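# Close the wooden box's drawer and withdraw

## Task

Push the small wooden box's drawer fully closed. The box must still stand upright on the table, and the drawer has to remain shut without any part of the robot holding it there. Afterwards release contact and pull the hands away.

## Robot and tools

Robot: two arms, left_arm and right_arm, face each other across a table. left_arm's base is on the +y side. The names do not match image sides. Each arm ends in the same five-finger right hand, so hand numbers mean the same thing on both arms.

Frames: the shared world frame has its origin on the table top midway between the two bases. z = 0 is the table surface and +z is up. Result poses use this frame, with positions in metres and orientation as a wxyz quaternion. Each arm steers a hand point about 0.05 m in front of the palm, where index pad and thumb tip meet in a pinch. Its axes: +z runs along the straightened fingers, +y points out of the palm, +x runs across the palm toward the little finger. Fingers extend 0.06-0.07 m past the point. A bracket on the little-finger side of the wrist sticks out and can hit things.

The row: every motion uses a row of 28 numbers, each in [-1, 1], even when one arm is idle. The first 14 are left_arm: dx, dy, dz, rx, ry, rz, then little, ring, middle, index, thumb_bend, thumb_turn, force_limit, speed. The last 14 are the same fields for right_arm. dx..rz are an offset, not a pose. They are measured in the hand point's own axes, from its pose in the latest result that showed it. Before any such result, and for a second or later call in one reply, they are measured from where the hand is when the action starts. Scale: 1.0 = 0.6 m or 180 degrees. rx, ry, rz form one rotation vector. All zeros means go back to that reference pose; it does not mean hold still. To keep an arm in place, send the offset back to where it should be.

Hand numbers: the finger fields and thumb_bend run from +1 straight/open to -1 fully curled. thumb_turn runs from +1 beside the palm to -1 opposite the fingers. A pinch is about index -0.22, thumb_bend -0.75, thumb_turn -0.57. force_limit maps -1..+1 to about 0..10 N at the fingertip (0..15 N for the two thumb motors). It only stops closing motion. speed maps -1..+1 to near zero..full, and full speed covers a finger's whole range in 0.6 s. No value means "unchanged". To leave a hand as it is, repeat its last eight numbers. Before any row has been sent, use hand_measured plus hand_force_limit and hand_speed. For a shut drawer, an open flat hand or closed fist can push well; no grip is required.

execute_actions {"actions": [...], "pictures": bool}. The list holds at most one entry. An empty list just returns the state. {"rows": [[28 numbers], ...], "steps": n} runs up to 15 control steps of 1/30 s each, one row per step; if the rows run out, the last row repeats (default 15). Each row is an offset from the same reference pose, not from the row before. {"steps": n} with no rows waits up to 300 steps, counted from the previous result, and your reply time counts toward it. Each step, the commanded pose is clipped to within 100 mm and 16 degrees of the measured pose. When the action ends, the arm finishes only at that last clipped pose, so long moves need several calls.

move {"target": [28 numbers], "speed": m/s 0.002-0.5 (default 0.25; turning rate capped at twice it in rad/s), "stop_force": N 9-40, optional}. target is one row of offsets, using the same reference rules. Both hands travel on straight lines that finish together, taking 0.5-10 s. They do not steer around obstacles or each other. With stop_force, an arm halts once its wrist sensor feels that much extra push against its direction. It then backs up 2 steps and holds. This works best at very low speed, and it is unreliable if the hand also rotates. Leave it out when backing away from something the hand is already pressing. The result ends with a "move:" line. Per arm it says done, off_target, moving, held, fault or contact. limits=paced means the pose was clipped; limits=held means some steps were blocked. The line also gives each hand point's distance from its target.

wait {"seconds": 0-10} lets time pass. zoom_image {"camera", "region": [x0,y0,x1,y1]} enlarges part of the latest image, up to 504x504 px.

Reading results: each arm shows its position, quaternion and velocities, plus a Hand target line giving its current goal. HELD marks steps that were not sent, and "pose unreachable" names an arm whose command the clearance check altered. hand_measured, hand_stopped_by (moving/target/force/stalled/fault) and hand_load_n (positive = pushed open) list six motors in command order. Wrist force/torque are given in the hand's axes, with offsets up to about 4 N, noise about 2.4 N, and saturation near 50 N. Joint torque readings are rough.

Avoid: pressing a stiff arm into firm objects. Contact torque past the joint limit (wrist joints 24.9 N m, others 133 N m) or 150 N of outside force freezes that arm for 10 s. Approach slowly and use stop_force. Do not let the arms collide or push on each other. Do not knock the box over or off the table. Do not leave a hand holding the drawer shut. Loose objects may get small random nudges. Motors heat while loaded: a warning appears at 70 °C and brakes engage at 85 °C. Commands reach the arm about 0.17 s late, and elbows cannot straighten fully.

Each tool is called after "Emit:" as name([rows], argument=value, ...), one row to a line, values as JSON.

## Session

Emit:
execute_actions(actions=[])

Scene clock: 0.00 s of 4800.00 s.
left_arm: end_effector_position=(+0.3228, +0.5167, +0.4844) hand_measured=(+1.000, +1.000, +1.000, +1.000, +1.000, +1.000) hand_load_n=(+0.0, +0.0, +0.0, +0.0, +0.0, +0.0) hand_stopped_by=(target, target, target, target, target, target) hand_force_limit=0.00 hand_speed=-0.80 end_effector_quat_wxyz=(+0.011, +0.340, +0.940, -0.011) end_effector_velocity=(+0.000, -0.000, -0.000) end_effector_angular_velocity=(+0.000, +0.000, +0.000) | right_arm: end_effector_position=(+0.1295, -0.2552, +0.4788) hand_measured=(+1.000, +1.000, +1.000, +1.000, +1.000, +1.000) hand_load_n=(+0.0, +0.0, +0.0, +0.0, +0.0, +0.0) hand_stopped_by=(target, target, target, target, target, target) hand_force_limit=0.00 hand_speed=-0.80 end_effector_quat_wxyz=(+0.009, -0.344, +0.939, +0.001) end_effector_velocity=(-0.000, -0.000, +0.000) end_effector_angular_velocity=(-0.001, +0.002, -0.000)
Joint positions: left_arm=[ 0.555 -1.721  1.315  1.945  1.574 -1.896] | right_arm=[-1.202 -1.719  1.333  1.939  1.569 -1.886]
Joint velocities: left_arm=[ 0.     0.001 -0.    -0.     0.    -0.   ] | right_arm=[-0.    -0.     0.     0.002  0.    -0.   ]
Joint torques (N m, as the arm reports them, + toward a larger angle): no reading
Motor temperatures (°C, as the motors report them): left_arm=[22 23 22 27 25 23] | right_arm=[20 21 21 29 31 25]
Wrist force (N, on the end effector, along its own x y z axes, offset not removed): no reading
Wrist torque (N m, same axes, about the end effector's origin, offset not removed): no reading
Hand target (left_arm): +0.323, +0.517, +0.484; +0.011, +0.340, +0.940, -0.011
Hand target (right_arm): +0.129, -0.255, +0.479; +0.009, -0.344, +0.939, +0.001
camera_calibration (this result's frames):
cam_left_wrist: T_world_to_cam=[[0.705737, 0.707918, -0.0280556, -0.578021], [0.599401, -0.575506, 0.556338, -0.163725], [0.377696, -0.409445, -0.830482, 0.617651], [0, 0, 0, 1]] pos_world=[0.272784, 0.567861, 0.587818]
cam_right_wrist: T_world_to_cam=[[-0.552258, 0.830037, -0.077782, 0.326932], [0.684716, 0.504829, 0.525654, -0.205221], [0.475579, 0.237038, -0.847135, 0.529859], [0, 0, 0, 1]] pos_world=[0.069079, -0.293361, 0.582167]

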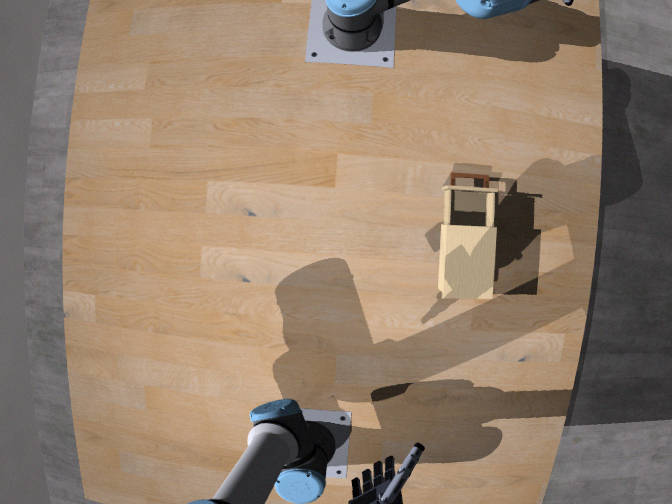

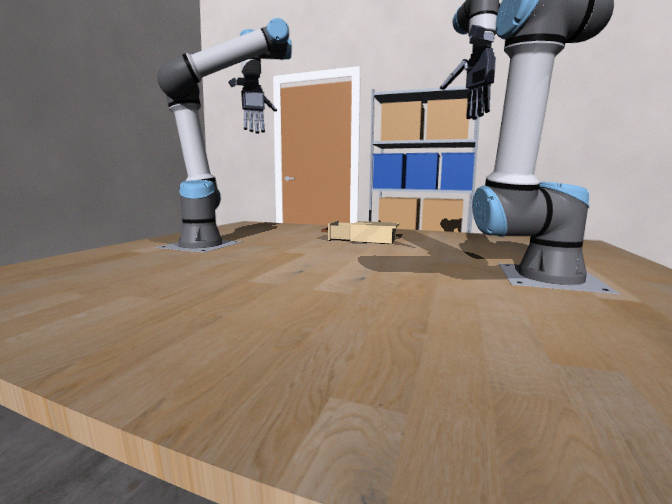

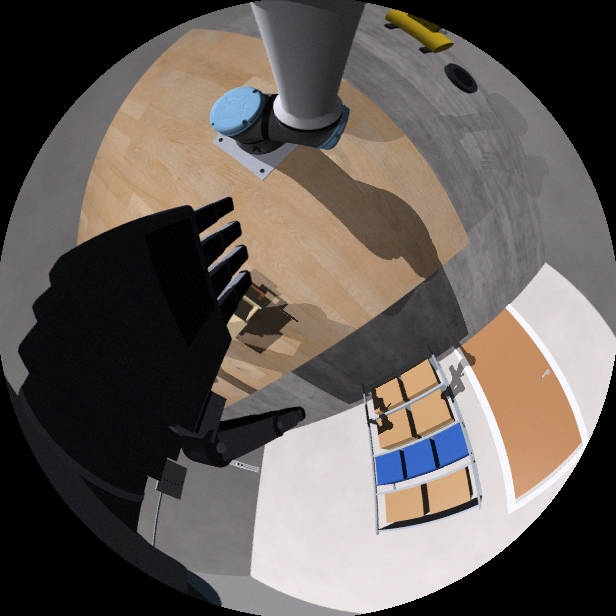

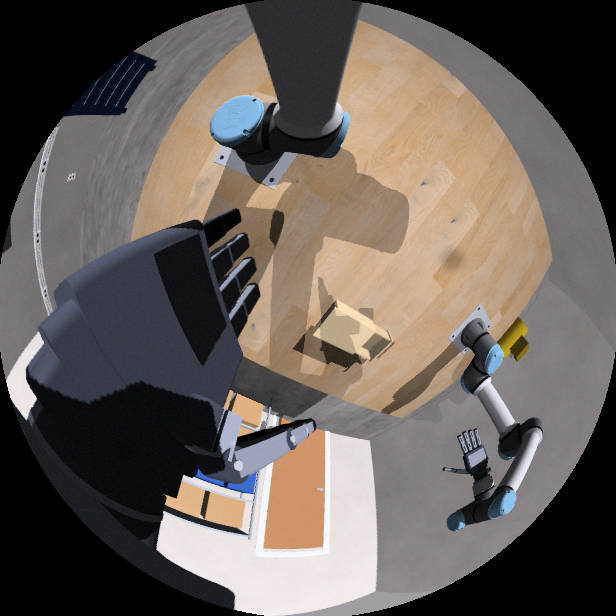

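Emit:
zoom_image(camera="cam_high", region=[400, 150, 560, 320])

Emit:
zoom_image(camera="cam_low", region=[300, 200, 430, 270])

Region (400, 150, 560, 320) of cam_high's 672x504 image, scaled by 2.965, with more detail than that image has; it fills the left 474 columns of this view, and the rest is white.

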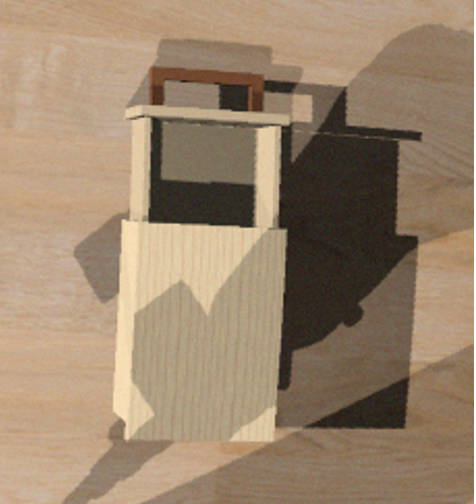

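Region (300, 200, 430, 270) of cam_low's 672x504 image, scaled by 3.877, with more detail than that image has; it fills the top 271 rows of this view, and the rest is white.

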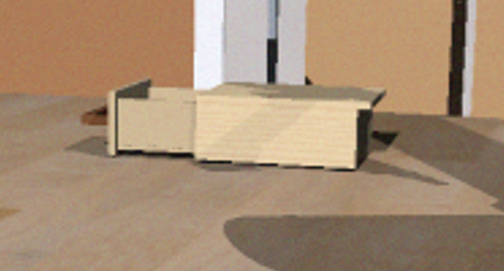

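Emit:
move(target=[-0.26,-0.192,0.665,0,0,-0.236,1,1,1,1,1,1,0,-0.8,-0.49,-0.087,0.612,-0.214,-0.072,0.199,1,1,1,1,1,1,0,-0.8], speed=0.3)

Scene clock: 14.70 s of 4800.00 s.
left_arm: end_effector_position=(+0.3747, +0.3174, +0.0919) hand_measured=(+1.000, +1.000, +1.000, +1.000, +1.000, +1.000) hand_load_n=(+0.0, +0.0, +0.0, +0.0, +0.0, +0.0) hand_stopped_by=(target, target, target, target, target, target) hand_force_limit=0.00 hand_speed=-0.80 end_effector_quat_wxyz=(-0.006, +0.024, -1.000, +0.015) end_effector_velocity=(+0.000, -0.000, -0.002) end_effector_angular_velocity=(+0.002, +0.001, +0.002) | right_arm: end_effector_position=(+0.3935, -0.1018, +0.1175) hand_measured=(+1.000, +1.000, +1.000, +1.000, +1.000, +1.000) hand_load_n=(+0.0, +0.0, +0.0, +0.0, +0.0, +0.0) hand_stopped_by=(target, target, target, target, target, target) hand_force_limit=0.00 hand_speed=-0.80 end_effector_quat_wxyz=(-0.002, -0.027, +0.938, +0.345) end_effector_velocity=(+0.001, +0.001, -0.001) end_effector_angular_velocity=(+0.002, -0.001, -0.002)
Joint positions: left_arm=[ 0.441 -1.109  1.634  1.014  1.571 -2.751] | right_arm=[-1.387 -1.078  1.784  0.723  0.878 -1.374]
Joint velocities: left_arm=[ 0.001  0.005 -0.001 -0.002 -0.    -0.001] | right_arm=[ 0.002  0.003 -0.002 -0.007 -0.001  0.006]
Joint torques (N m, as the arm reports them, + toward a larger angle): left_arm=[  7.89 -28.32 -25.19   1.02  -2.7   -1.41] | right_arm=[  9.9  -27.84 -22.56   0.18  -3.34   2.03]
Motor temperatures (°C, as the motors report them): left_arm=[22 23 22 27 25 23] | right_arm=[20 21 21 29 31 25]
Wrist force (N, on the end effector, along its own x y z axes, offset not removed): left_arm=[-0.7 1.0 -0.3] | right_arm=[-0.3 1.3 -3.1]
Wrist torque (N m, same axes, about the end effector's origin, offset not removed): left_arm=[0.33 0.05 -0.06] | right_arm=[0.48 0.08 0.02]
Hand target (left_arm): +0.375, +0.317, +0.092; +0.006, -0.024, +1.000, -0.015
Hand target (right_arm): +0.394, -0.102, +0.117; -0.002, -0.027, +0.938, +0.345
Off the commanded pose (left_arm): 0.001 m, 0 deg.
Off the commanded pose (right_arm): 0.000 m, 0 deg.
After step 90, 9.37 s passed at rest.
move: done
camera_calibration (this result's frames):
cam_left_wrist: T_world_to_cam=[[0.04239, 0.998071, -0.0453473, -0.326474], [0.8394, -0.0109614, 0.543403, -0.359001], [0.541858, -0.0610994, -0.838246, 0.019123], [0, 0, 0, 1]] pos_world=[0.304823, 0.323078, 0.196307]
cam_right_wrist: T_world_to_cam=[[0.0633865, 0.807956, 0.585824, -0.00511913], [0.870946, -0.331392, 0.362813, -0.412771], [0.487274, 0.487223, -0.724691, 0.0683395], [0, 0, 0, 1]] pos_world=[0.326526, -0.16595, 0.202283]

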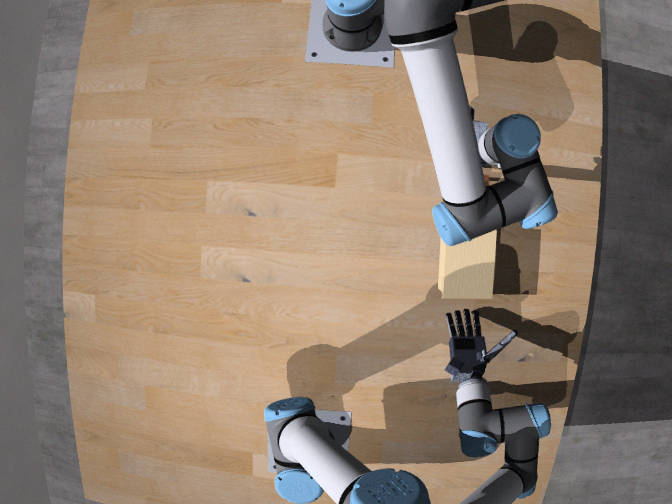

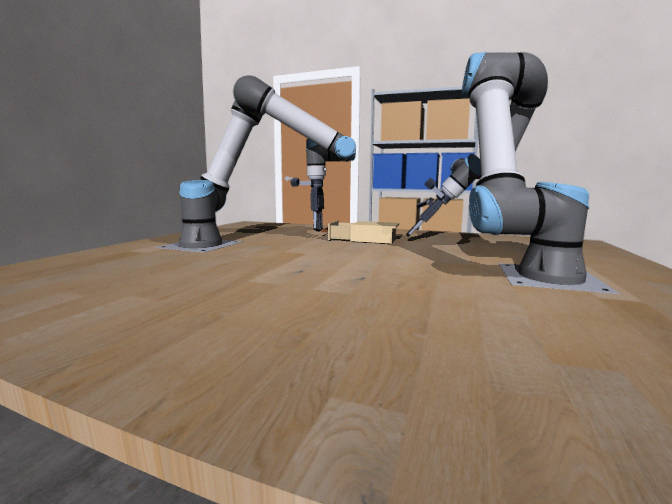

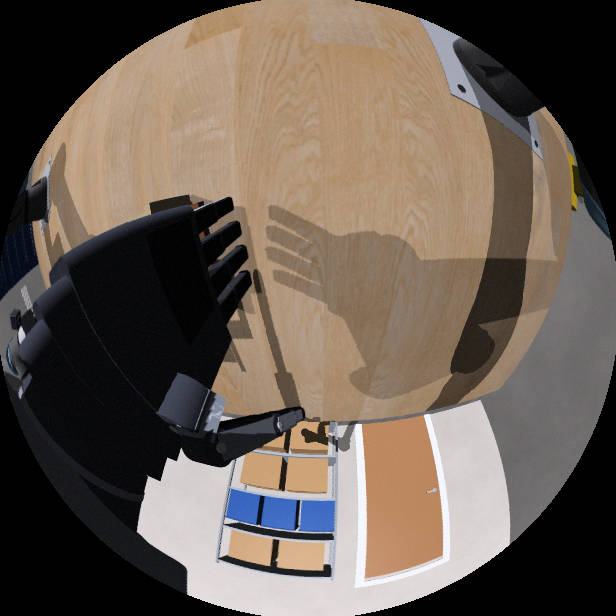

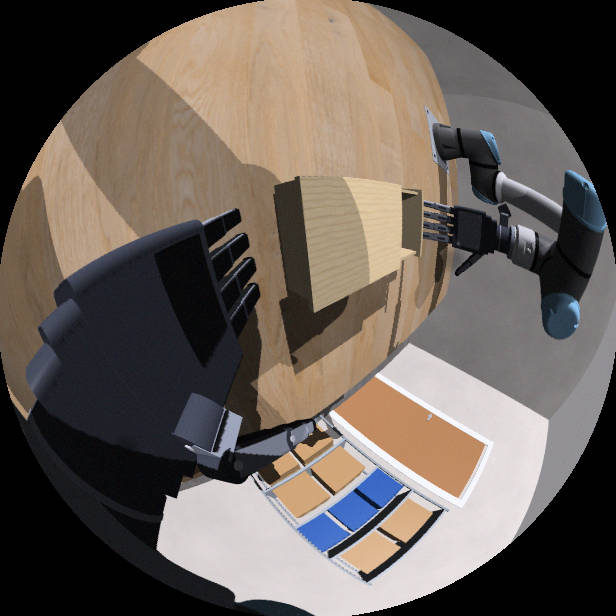

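Emit:
move(target=[0,-0.025,0.012,0,0,0,1,1,1,1,1,1,0,-0.8,0,0.052,0.048,0,0,0,1,1,1,1,1,1,0,-0.8], speed=0.06)

Emit:
zoom_image(camera="cam_low", region=[290, 190, 430, 260])

Scene clock: 17.97 s of 4800.00 s.
left_arm: end_effector_position=(+0.3755, +0.3023, +0.0851) hand_measured=(+1.000, +1.000, +1.000, +1.000, +1.000, +1.000) hand_load_n=(+0.0, +0.0, +0.0, +0.0, +0.0, +0.0) hand_stopped_by=(target, target, target, target, target, target) hand_force_limit=0.00 hand_speed=-0.80 end_effector_quat_wxyz=(-0.006, +0.024, -1.000, +0.015) end_effector_velocity=(+0.000, -0.000, -0.000) end_effector_angular_velocity=(+0.001, -0.000, +0.000) | right_arm: end_effector_position=(+0.3913, -0.0597, +0.1157) hand_measured=(+1.000, +1.000, +1.000, +1.000, +1.000, +1.000) hand_load_n=(+0.0, +0.0, +0.0, +0.0, +0.0, +0.0) hand_stopped_by=(target, target, target, target, target, target) hand_force_limit=0.00 hand_speed=-0.80 end_effector_quat_wxyz=(-0.002, -0.027, +0.938, +0.345) end_effector_velocity=(+0.000, +0.002, +0.001) end_effector_angular_velocity=(-0.001, +0.000, -0.002)
Joint positions: left_arm=[ 0.428 -1.076  1.601  1.014  1.57  -2.763] | right_arm=[-1.287 -1.05   1.716  0.682  0.896 -1.247]
Joint velocities: left_arm=[-0.     0.002 -0.002  0.001 -0.001 -0.   ] | right_arm=[ 0.004  0.    -0.004 -0.     0.002  0.007]
Joint torques (N m, as the arm reports them, + toward a larger angle): left_arm=[ -9.51 -27.98 -24.4    2.08  -2.78  -1.56] | right_arm=[  9.83 -30.   -24.25   0.2    1.37   1.96]
Motor temperatures (°C, as the motors report them): left_arm=[22 23 22 27 25 23] | right_arm=[20 21 21 29 31 25]
Wrist force (N, on the end effector, along its own x y z axes, offset not removed): left_arm=[-0.2 1.3 2.3] | right_arm=[0.3 0.3 -1.2]
Wrist torque (N m, same axes, about the end effector's origin, offset not removed): left_arm=[0.21 -0.09 0.00] | right_arm=[0.31 -0.06 0.07]
Hand target (left_arm): +0.376, +0.302, +0.085; +0.006, -0.024, +1.000, -0.015
Hand target (right_arm): +0.391, -0.059, +0.116; -0.002, -0.027, +0.938, +0.345
Off the commanded pose (left_arm): 0.000 m, 0 deg.
Off the commanded pose (right_arm): 0.000 m, 0 deg.
move: done
camera_calibration (this result's frames):
cam_left_wrist: T_world_to_cam=[[0.0423925, 0.998069, -0.0454074, -0.311728], [0.839377, -0.0109282, 0.54344, -0.356212], [0.541894, -0.0611517, -0.838219, 0.0121155], [0, 0, 0, 1]] pos_world=[0.305646, 0.307974, 0.189581]
cam_right_wrist: T_world_to_cam=[[0.0633386, 0.808016, 0.585746, -0.0379365], [0.870979, -0.331292, 0.362823, -0.39627], [0.48722, 0.487192, -0.724749, 0.0476616], [0, 0, 0, 1]] pos_world=[0.324324, -0.123848, 0.20054]

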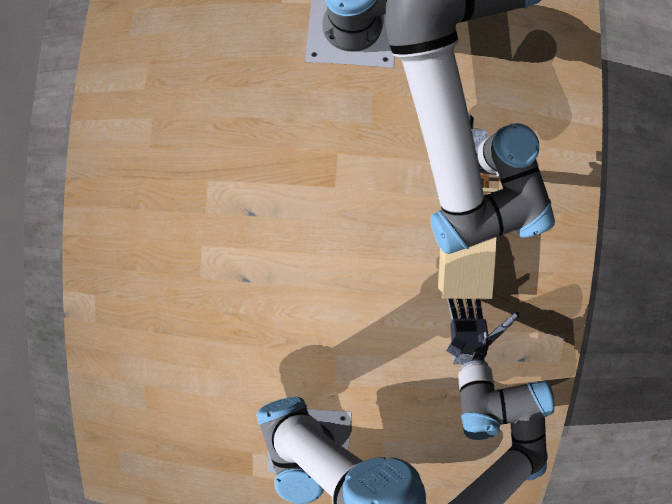

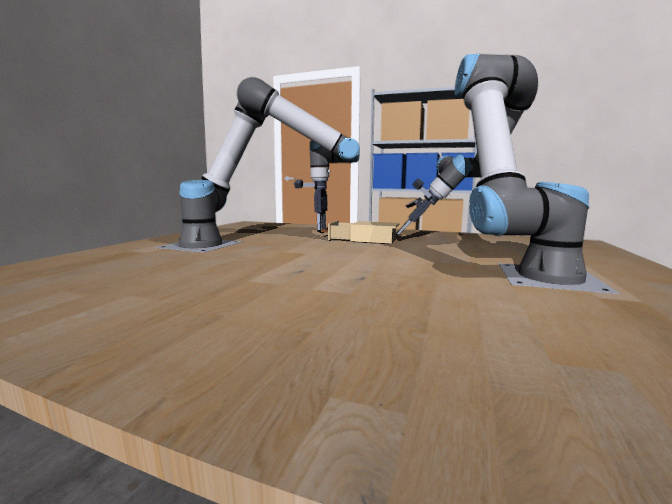

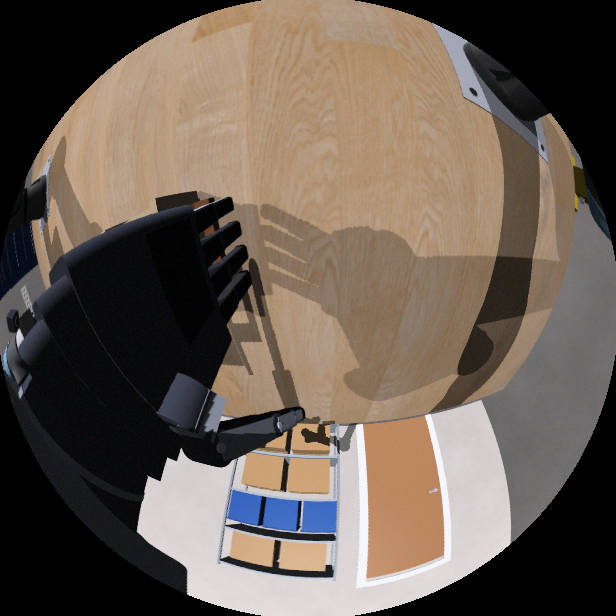

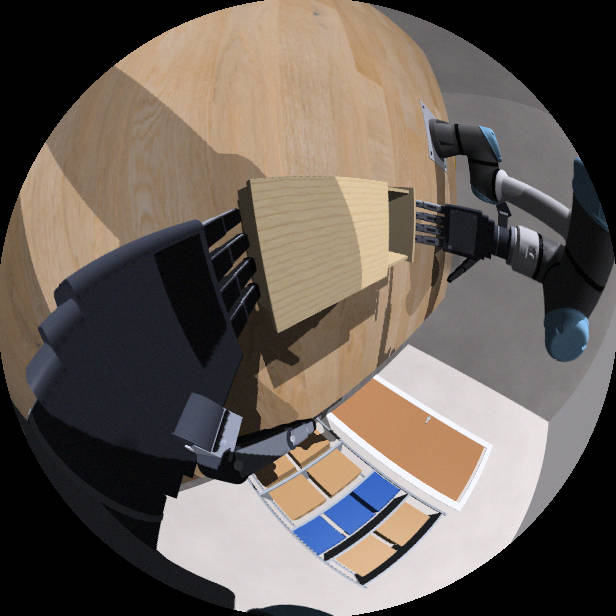

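Region (290, 190, 430, 260) of cam_low's 672x504 image, scaled by 3.600, with more detail than that image has.

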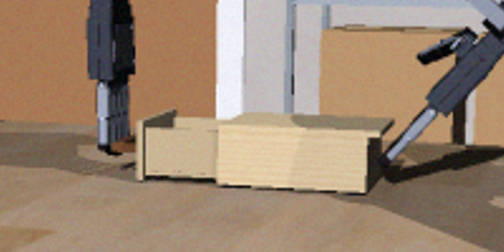

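Emit:
move(target=[0,-0.135,0.004,0,0,0,1,1,1,1,1,1,0,-0.8,0,0,0,0,0,0,1,1,1,1,1,1,0,-0.8], speed=0.03, stop_force=20)

Emit:
zoom_image(camera="cam_low", region=[290, 190, 430, 260])

Scene clock: 22.77 s of 4800.00 s.
left_arm: end_effector_position=(+0.3794, +0.2216, +0.0851) hand_measured=(+1.000, +1.000, +1.000, +1.000, +1.000, +1.000) hand_load_n=(+0.0, -3.5, -3.0, -2.0, +0.0, +0.0) hand_stopped_by=(target, target, target, target, target, target) hand_force_limit=0.00 hand_speed=-0.80 end_effector_quat_wxyz=(-0.007, +0.024, -1.000, +0.015) end_effector_velocity=(+0.000, -0.003, -0.001) end_effector_angular_velocity=(-0.002, +0.000, -0.000) | right_arm: end_effector_position=(+0.3913, -0.0597, +0.1157) hand_measured=(+1.000, +1.000, +1.000, +1.000, +1.000, +1.000) hand_load_n=(+0.0, +0.0, +0.5, +0.0, +0.0, +0.0) hand_stopped_by=(target, target, target, target, target, target) hand_force_limit=0.00 hand_speed=-0.80 end_effector_quat_wxyz=(-0.002, -0.027, +0.938, +0.345) end_effector_velocity=(-0.000, +0.000, -0.000) end_effector_angular_velocity=(-0.000, +0.002, -0.000)
Joint positions: left_arm=[ 0.37  -0.933  1.364  1.107  1.568 -2.821] | right_arm=[-1.287 -1.05   1.716  0.682  0.896 -1.247]
Joint velocities: left_arm=[-0.002  0.006 -0.009  0.002  0.001 -0.002] | right_arm=[ 0.     0.001  0.     0.001 -0.     0.001]
Joint torques (N m, as the arm reports them, + toward a larger angle): left_arm=[-11.6  -35.78 -26.86   1.38  -2.    -1.72] | right_arm=[ -9.59 -41.06  -3.71   3.22  -3.76  -2.7 ]
Motor temperatures (°C, as the motors report them): left_arm=[22 23 22 27 25 23] | right_arm=[20 21 21 29 31 25]
Wrist force (N, on the end effector, along its own x y z axes, offset not removed): left_arm=[1.1 11.8 -1.0] | right_arm=[-0.8 -0.8 -2.8]
Wrist torque (N m, same axes, about the end effector's origin, offset not removed): left_arm=[0.26 -0.09 0.37] | right_arm=[0.51 0.02 0.02]
Hand target (left_arm): +0.379, +0.221, +0.085; +0.007, -0.024, +1.000, -0.015
Hand target (right_arm): +0.391, -0.060, +0.116; -0.002, -0.027, +0.938, +0.345
Off the commanded pose (left_arm): 0.000 m, 0 deg.
Off the commanded pose (right_arm): 0.000 m, 0 deg.
move: done
camera_calibration (this result's frames):
cam_left_wrist: T_world_to_cam=[[0.0424029, 0.99807, -0.0453636, -0.231428], [0.839327, -0.0109552, 0.543517, -0.360378], [0.541971, -0.0611216, -0.838171, 0.00500203], [0, 0, 0, 1]] pos_world=[0.309577, 0.22734, 0.189566]
cam_right_wrist: T_world_to_cam=[[0.0633525, 0.808018, 0.585742, -0.0379394], [0.870982, -0.331297, 0.362813, -0.396271], [0.487214, 0.487185, -0.724757, 0.0476657], [0, 0, 0, 1]] pos_world=[0.324325, -0.12385, 0.200541]

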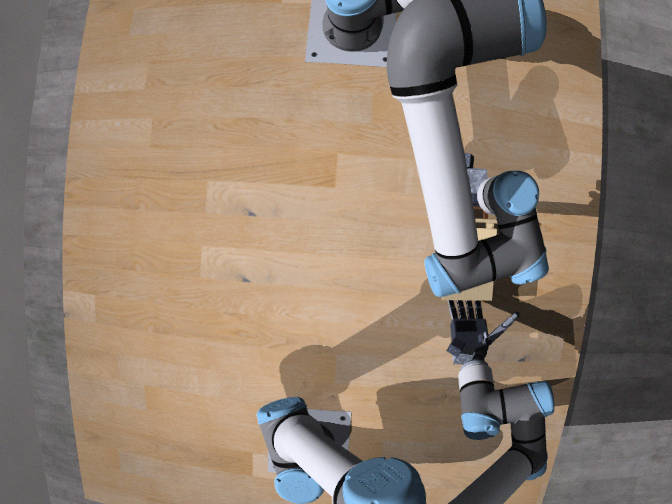

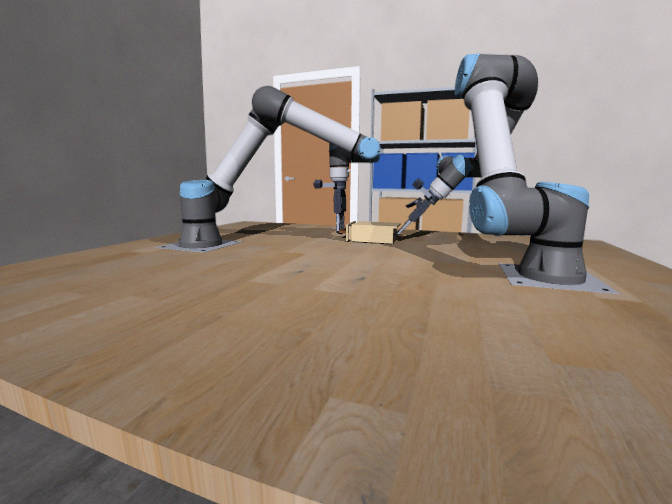

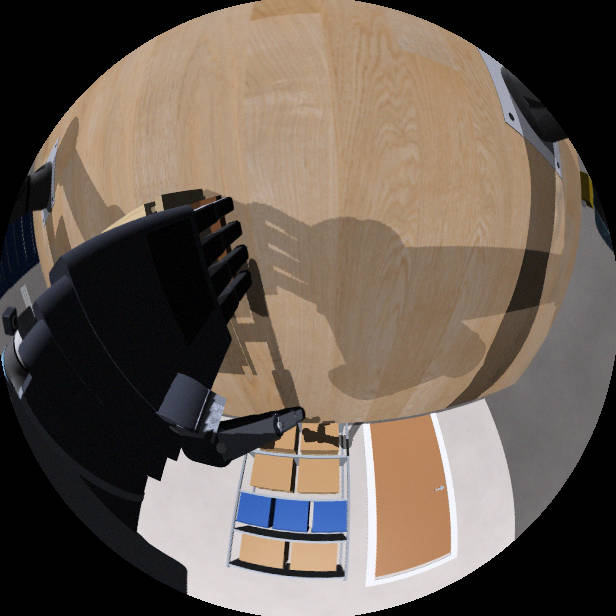

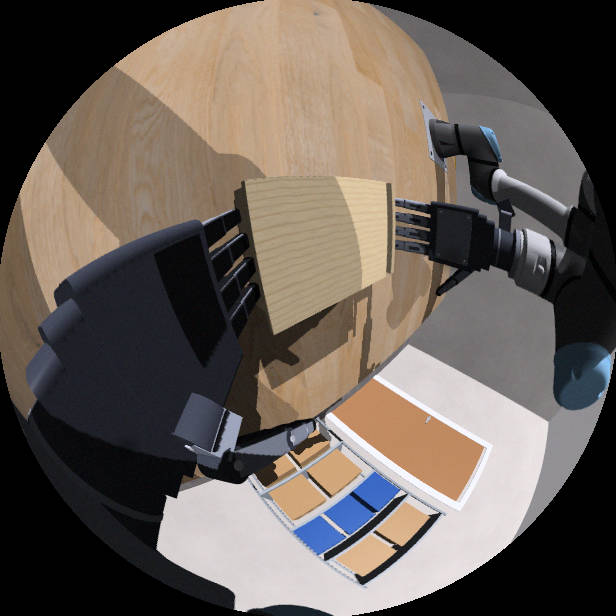

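Region (290, 190, 430, 260) of cam_low's 672x504 image, scaled by 3.600, with more detail than that image has.

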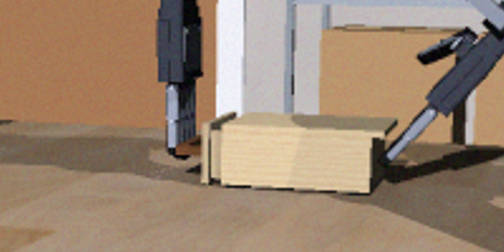

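Emit:
move(target=[0,-0.045,0.001,0,0,0,1,1,1,1,1,1,0,-0.8,0,0,0,0,0,0,1,1,1,1,1,1,0,-0.8], speed=0.007, stop_force=13)

Emit:
zoom_image(camera="cam_low", region=[290, 190, 430, 260])

Scene clock: 27.00 s of 4800.00 s.
left_arm: end_effector_position=(+0.3801, +0.2066, +0.0852) hand_measured=(+1.000, +1.000, +1.000, +1.000, +1.000, +1.000) hand_load_n=(-3.0, -7.0, -6.5, -5.5, +0.0, +0.0) hand_stopped_by=(target, target, target, target, target, target) hand_force_limit=0.00 hand_speed=-0.80 end_effector_quat_wxyz=(-0.007, +0.024, -1.000, +0.014) end_effector_velocity=(-0.000, +0.002, -0.001) end_effector_angular_velocity=(-0.001, -0.000, +0.001) | right_arm: end_effector_position=(+0.3913, -0.0598, +0.1158) hand_measured=(+1.000, +1.000, +1.000, +1.000, +1.000, +1.000) hand_load_n=(+0.0, +0.0, +1.0, +0.0, +0.0, +0.0) hand_stopped_by=(target, target, target, target, target, target) hand_force_limit=0.00 hand_speed=-0.80 end_effector_quat_wxyz=(-0.002, -0.027, +0.938, +0.345) end_effector_velocity=(-0.001, +0.000, +0.000) end_effector_angular_velocity=(+0.000, -0.001, +0.001)
Joint positions: left_arm=[ 0.361 -0.904  1.314  1.129  1.568 -2.831] | right_arm=[-1.287 -1.05   1.716  0.682  0.896 -1.247]
Joint velocities: left_arm=[ 0.001 -0.003  0.008 -0.006 -0.     0.   ] | right_arm=[ 0.001 -0.001  0.     0.001 -0.    -0.001]
Joint torques (N m, as the arm reports them, + toward a larger angle): left_arm=[  0.2  -52.91 -17.65  -6.83   0.3    1.55] | right_arm=[ -4.44 -38.82  -4.25   1.78  -3.94  -2.57]
Motor temperatures (°C, as the motors report them): left_arm=[22 23 22 27 25 23] | right_arm=[20 21 21 29 31 25]
Wrist force (N, on the end effector, along its own x y z axes, offset not removed): left_arm=[-1.6 25.1 -6.6] | right_arm=[2.3 -7.0 -16.0]
Wrist torque (N m, same axes, about the end effector's origin, offset not removed): left_arm=[-0.44 0.05 0.64] | right_arm=[1.76 -0.05 -0.03]
Hand target (left_arm): +0.380, +0.207, +0.085; +0.007, -0.024, +1.000, -0.014
Hand target (right_arm): +0.391, -0.060, +0.116; -0.002, -0.027, +0.938, +0.345
Off the commanded pose (left_arm): 0.012 m, 0 deg.
Off the commanded pose (right_arm): 0.000 m, 0 deg.
move: contact (left_arm)
camera_calibration (this result's frames):
cam_left_wrist: T_world_to_cam=[[0.0422999, 0.998095, -0.0449027, -0.216432], [0.839337, -0.0111206, 0.543497, -0.361133], [0.541963, -0.0606784, -0.838209, 0.00372317], [0, 0, 0, 1]] pos_world=[0.310249, 0.21223, 0.189677]
cam_right_wrist: T_world_to_cam=[[0.0633743, 0.808014, 0.585745, -0.0379409], [0.870964, -0.33133, 0.362824, -0.396291], [0.487242, 0.48717, -0.724749, 0.0476559], [0, 0, 0, 1]] pos_world=[0.32434, -0.123863, 0.200546]

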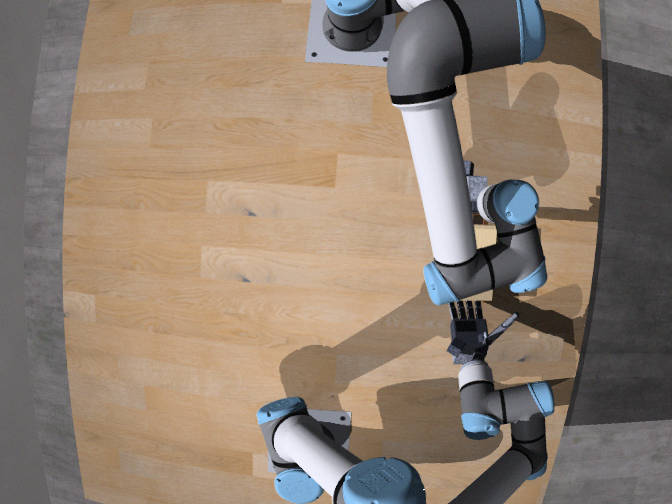

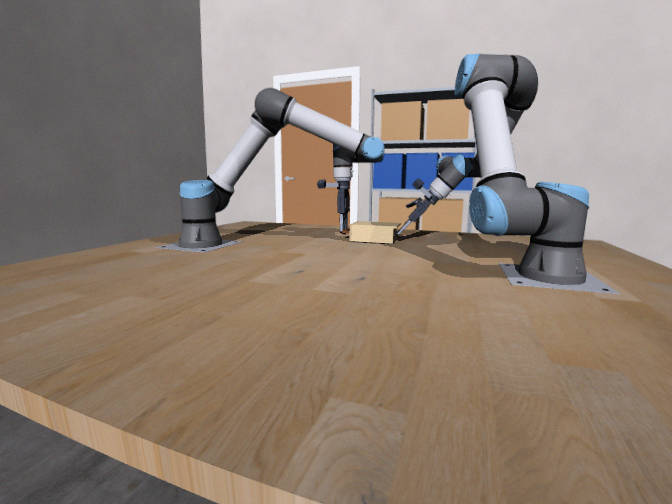

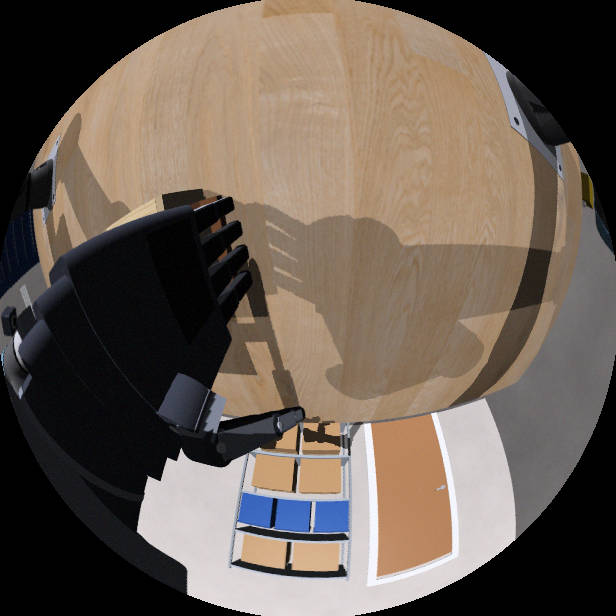

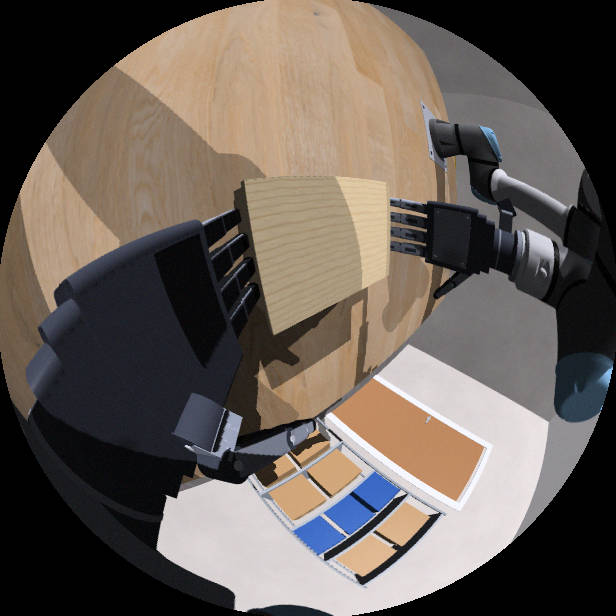

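Region (290, 190, 430, 260) of cam_low's 672x504 image, scaled by 3.600, with more detail than that image has.

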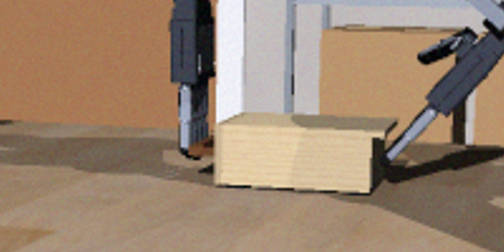

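Emit:
move(target=[0,0.33,-0.12,0,0,0,1,1,1,1,1,1,0,-0.8,0,-0.05,-0.22,0,0,0,1,1,1,1,1,1,0,-0.8], speed=0.2)

Scene clock: 29.97 s of 4800.00 s.
left_arm: end_effector_position=(+0.3695, +0.4061, +0.1513) hand_measured=(+1.000, +1.000, +1.000, +1.000, +1.000, +1.000) hand_load_n=(+0.0, +0.0, +0.0, +0.0, +0.0, +0.0) hand_stopped_by=(target, target, target, target, target, target) hand_force_limit=0.00 hand_speed=-0.80 end_effector_quat_wxyz=(-0.006, +0.024, -1.000, +0.014) end_effector_velocity=(-0.000, +0.002, +0.001) end_effector_angular_velocity=(+0.001, +0.001, -0.001) | right_arm: end_effector_position=(+0.3957, -0.1679, +0.1969) hand_measured=(+1.000, +1.000, +1.000, +1.000, +1.000, +1.000) hand_load_n=(+0.0, +0.0, +0.0, +0.0, +0.0, +0.0) hand_stopped_by=(target, target, target, target, target, target) hand_force_limit=0.00 hand_speed=-0.80 end_effector_quat_wxyz=(-0.002, -0.027, +0.938, +0.345) end_effector_velocity=(+0.001, -0.001, +0.001) end_effector_angular_velocity=(+0.000, -0.002, -0.000)
Joint positions: left_arm=[ 0.534 -1.319  1.762  1.096  1.573 -2.658] | right_arm=[-1.558 -1.226  1.805  0.993  0.865 -1.597]
Joint velocities: left_arm=[ 0.002 -0.003  0.002  0.002  0.     0.004] | right_arm=[-0.004 -0.002  0.     0.002 -0.    -0.004]
Joint torques (N m, as the arm reports them, + toward a larger angle): left_arm=[  8.19 -37.38  -7.74   3.83   2.16   1.26] | right_arm=[ -9.63 -35.61  -4.09   3.91  -2.71  -2.73]
Motor temperatures (°C, as the motors report them): left_arm=[22 23 22 27 25 23] | right_arm=[20 21 21 29 31 25]
Wrist force (N, on the end effector, along its own x y z axes, offset not removed): left_arm=[0.7 0.3 -0.7] | right_arm=[0.3 0.4 -0.5]
Wrist torque (N m, same axes, about the end effector's origin, offset not removed): left_arm=[0.25 -0.19 0.02] | right_arm=[0.18 -0.07 -0.04]
Hand target (left_arm): +0.370, +0.406, +0.151; +0.006, -0.024, +1.000, -0.014
Hand target (right_arm): +0.396, -0.168, +0.197; -0.002, -0.027, +0.938, +0.345
Off the commanded pose (left_arm): 0.000 m, 0 deg.
Off the commanded pose (right_arm): 0.000 m, 0 deg.
move: done
camera_calibration (this result's frames):
cam_left_wrist: T_world_to_cam=[[0.0422676, 0.998093, -0.0449777, -0.412108], [0.839424, -0.0110623, 0.543365, -0.385968], [0.541831, -0.060722, -0.838291, 0.0770341], [0, 0, 0, 1]] pos_world=[0.29967, 0.41173, 0.255762]
cam_right_wrist: T_world_to_cam=[[0.0634513, 0.807785, 0.586053, 0.00148908], [0.870879, -0.331605, 0.362778, -0.465387], [0.487384, 0.487362, -0.724524, 0.156921], [0, 0, 0, 1]] pos_world=[0.32872, -0.232005, 0.281652]

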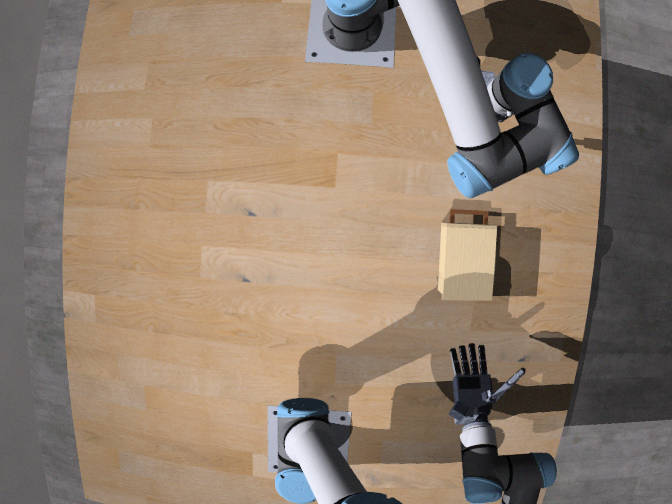

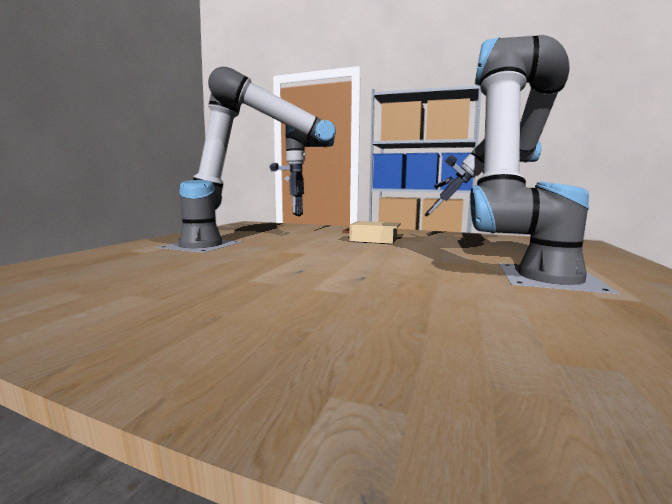

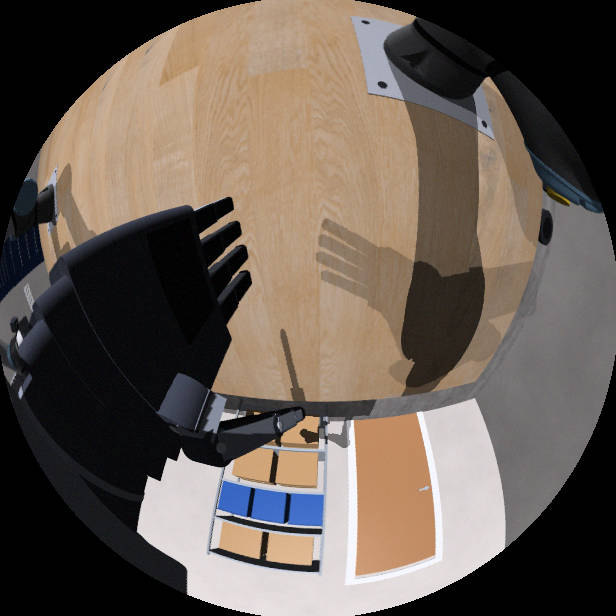

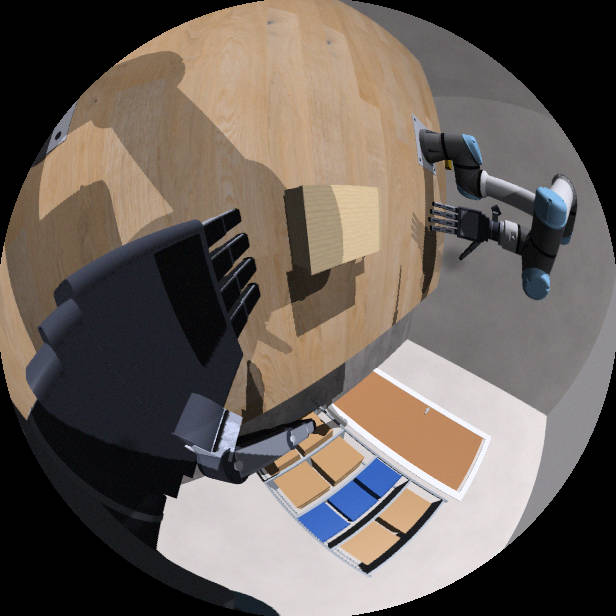

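Emit:
finished_scene(scene=2)

The scene is finished: the task was done.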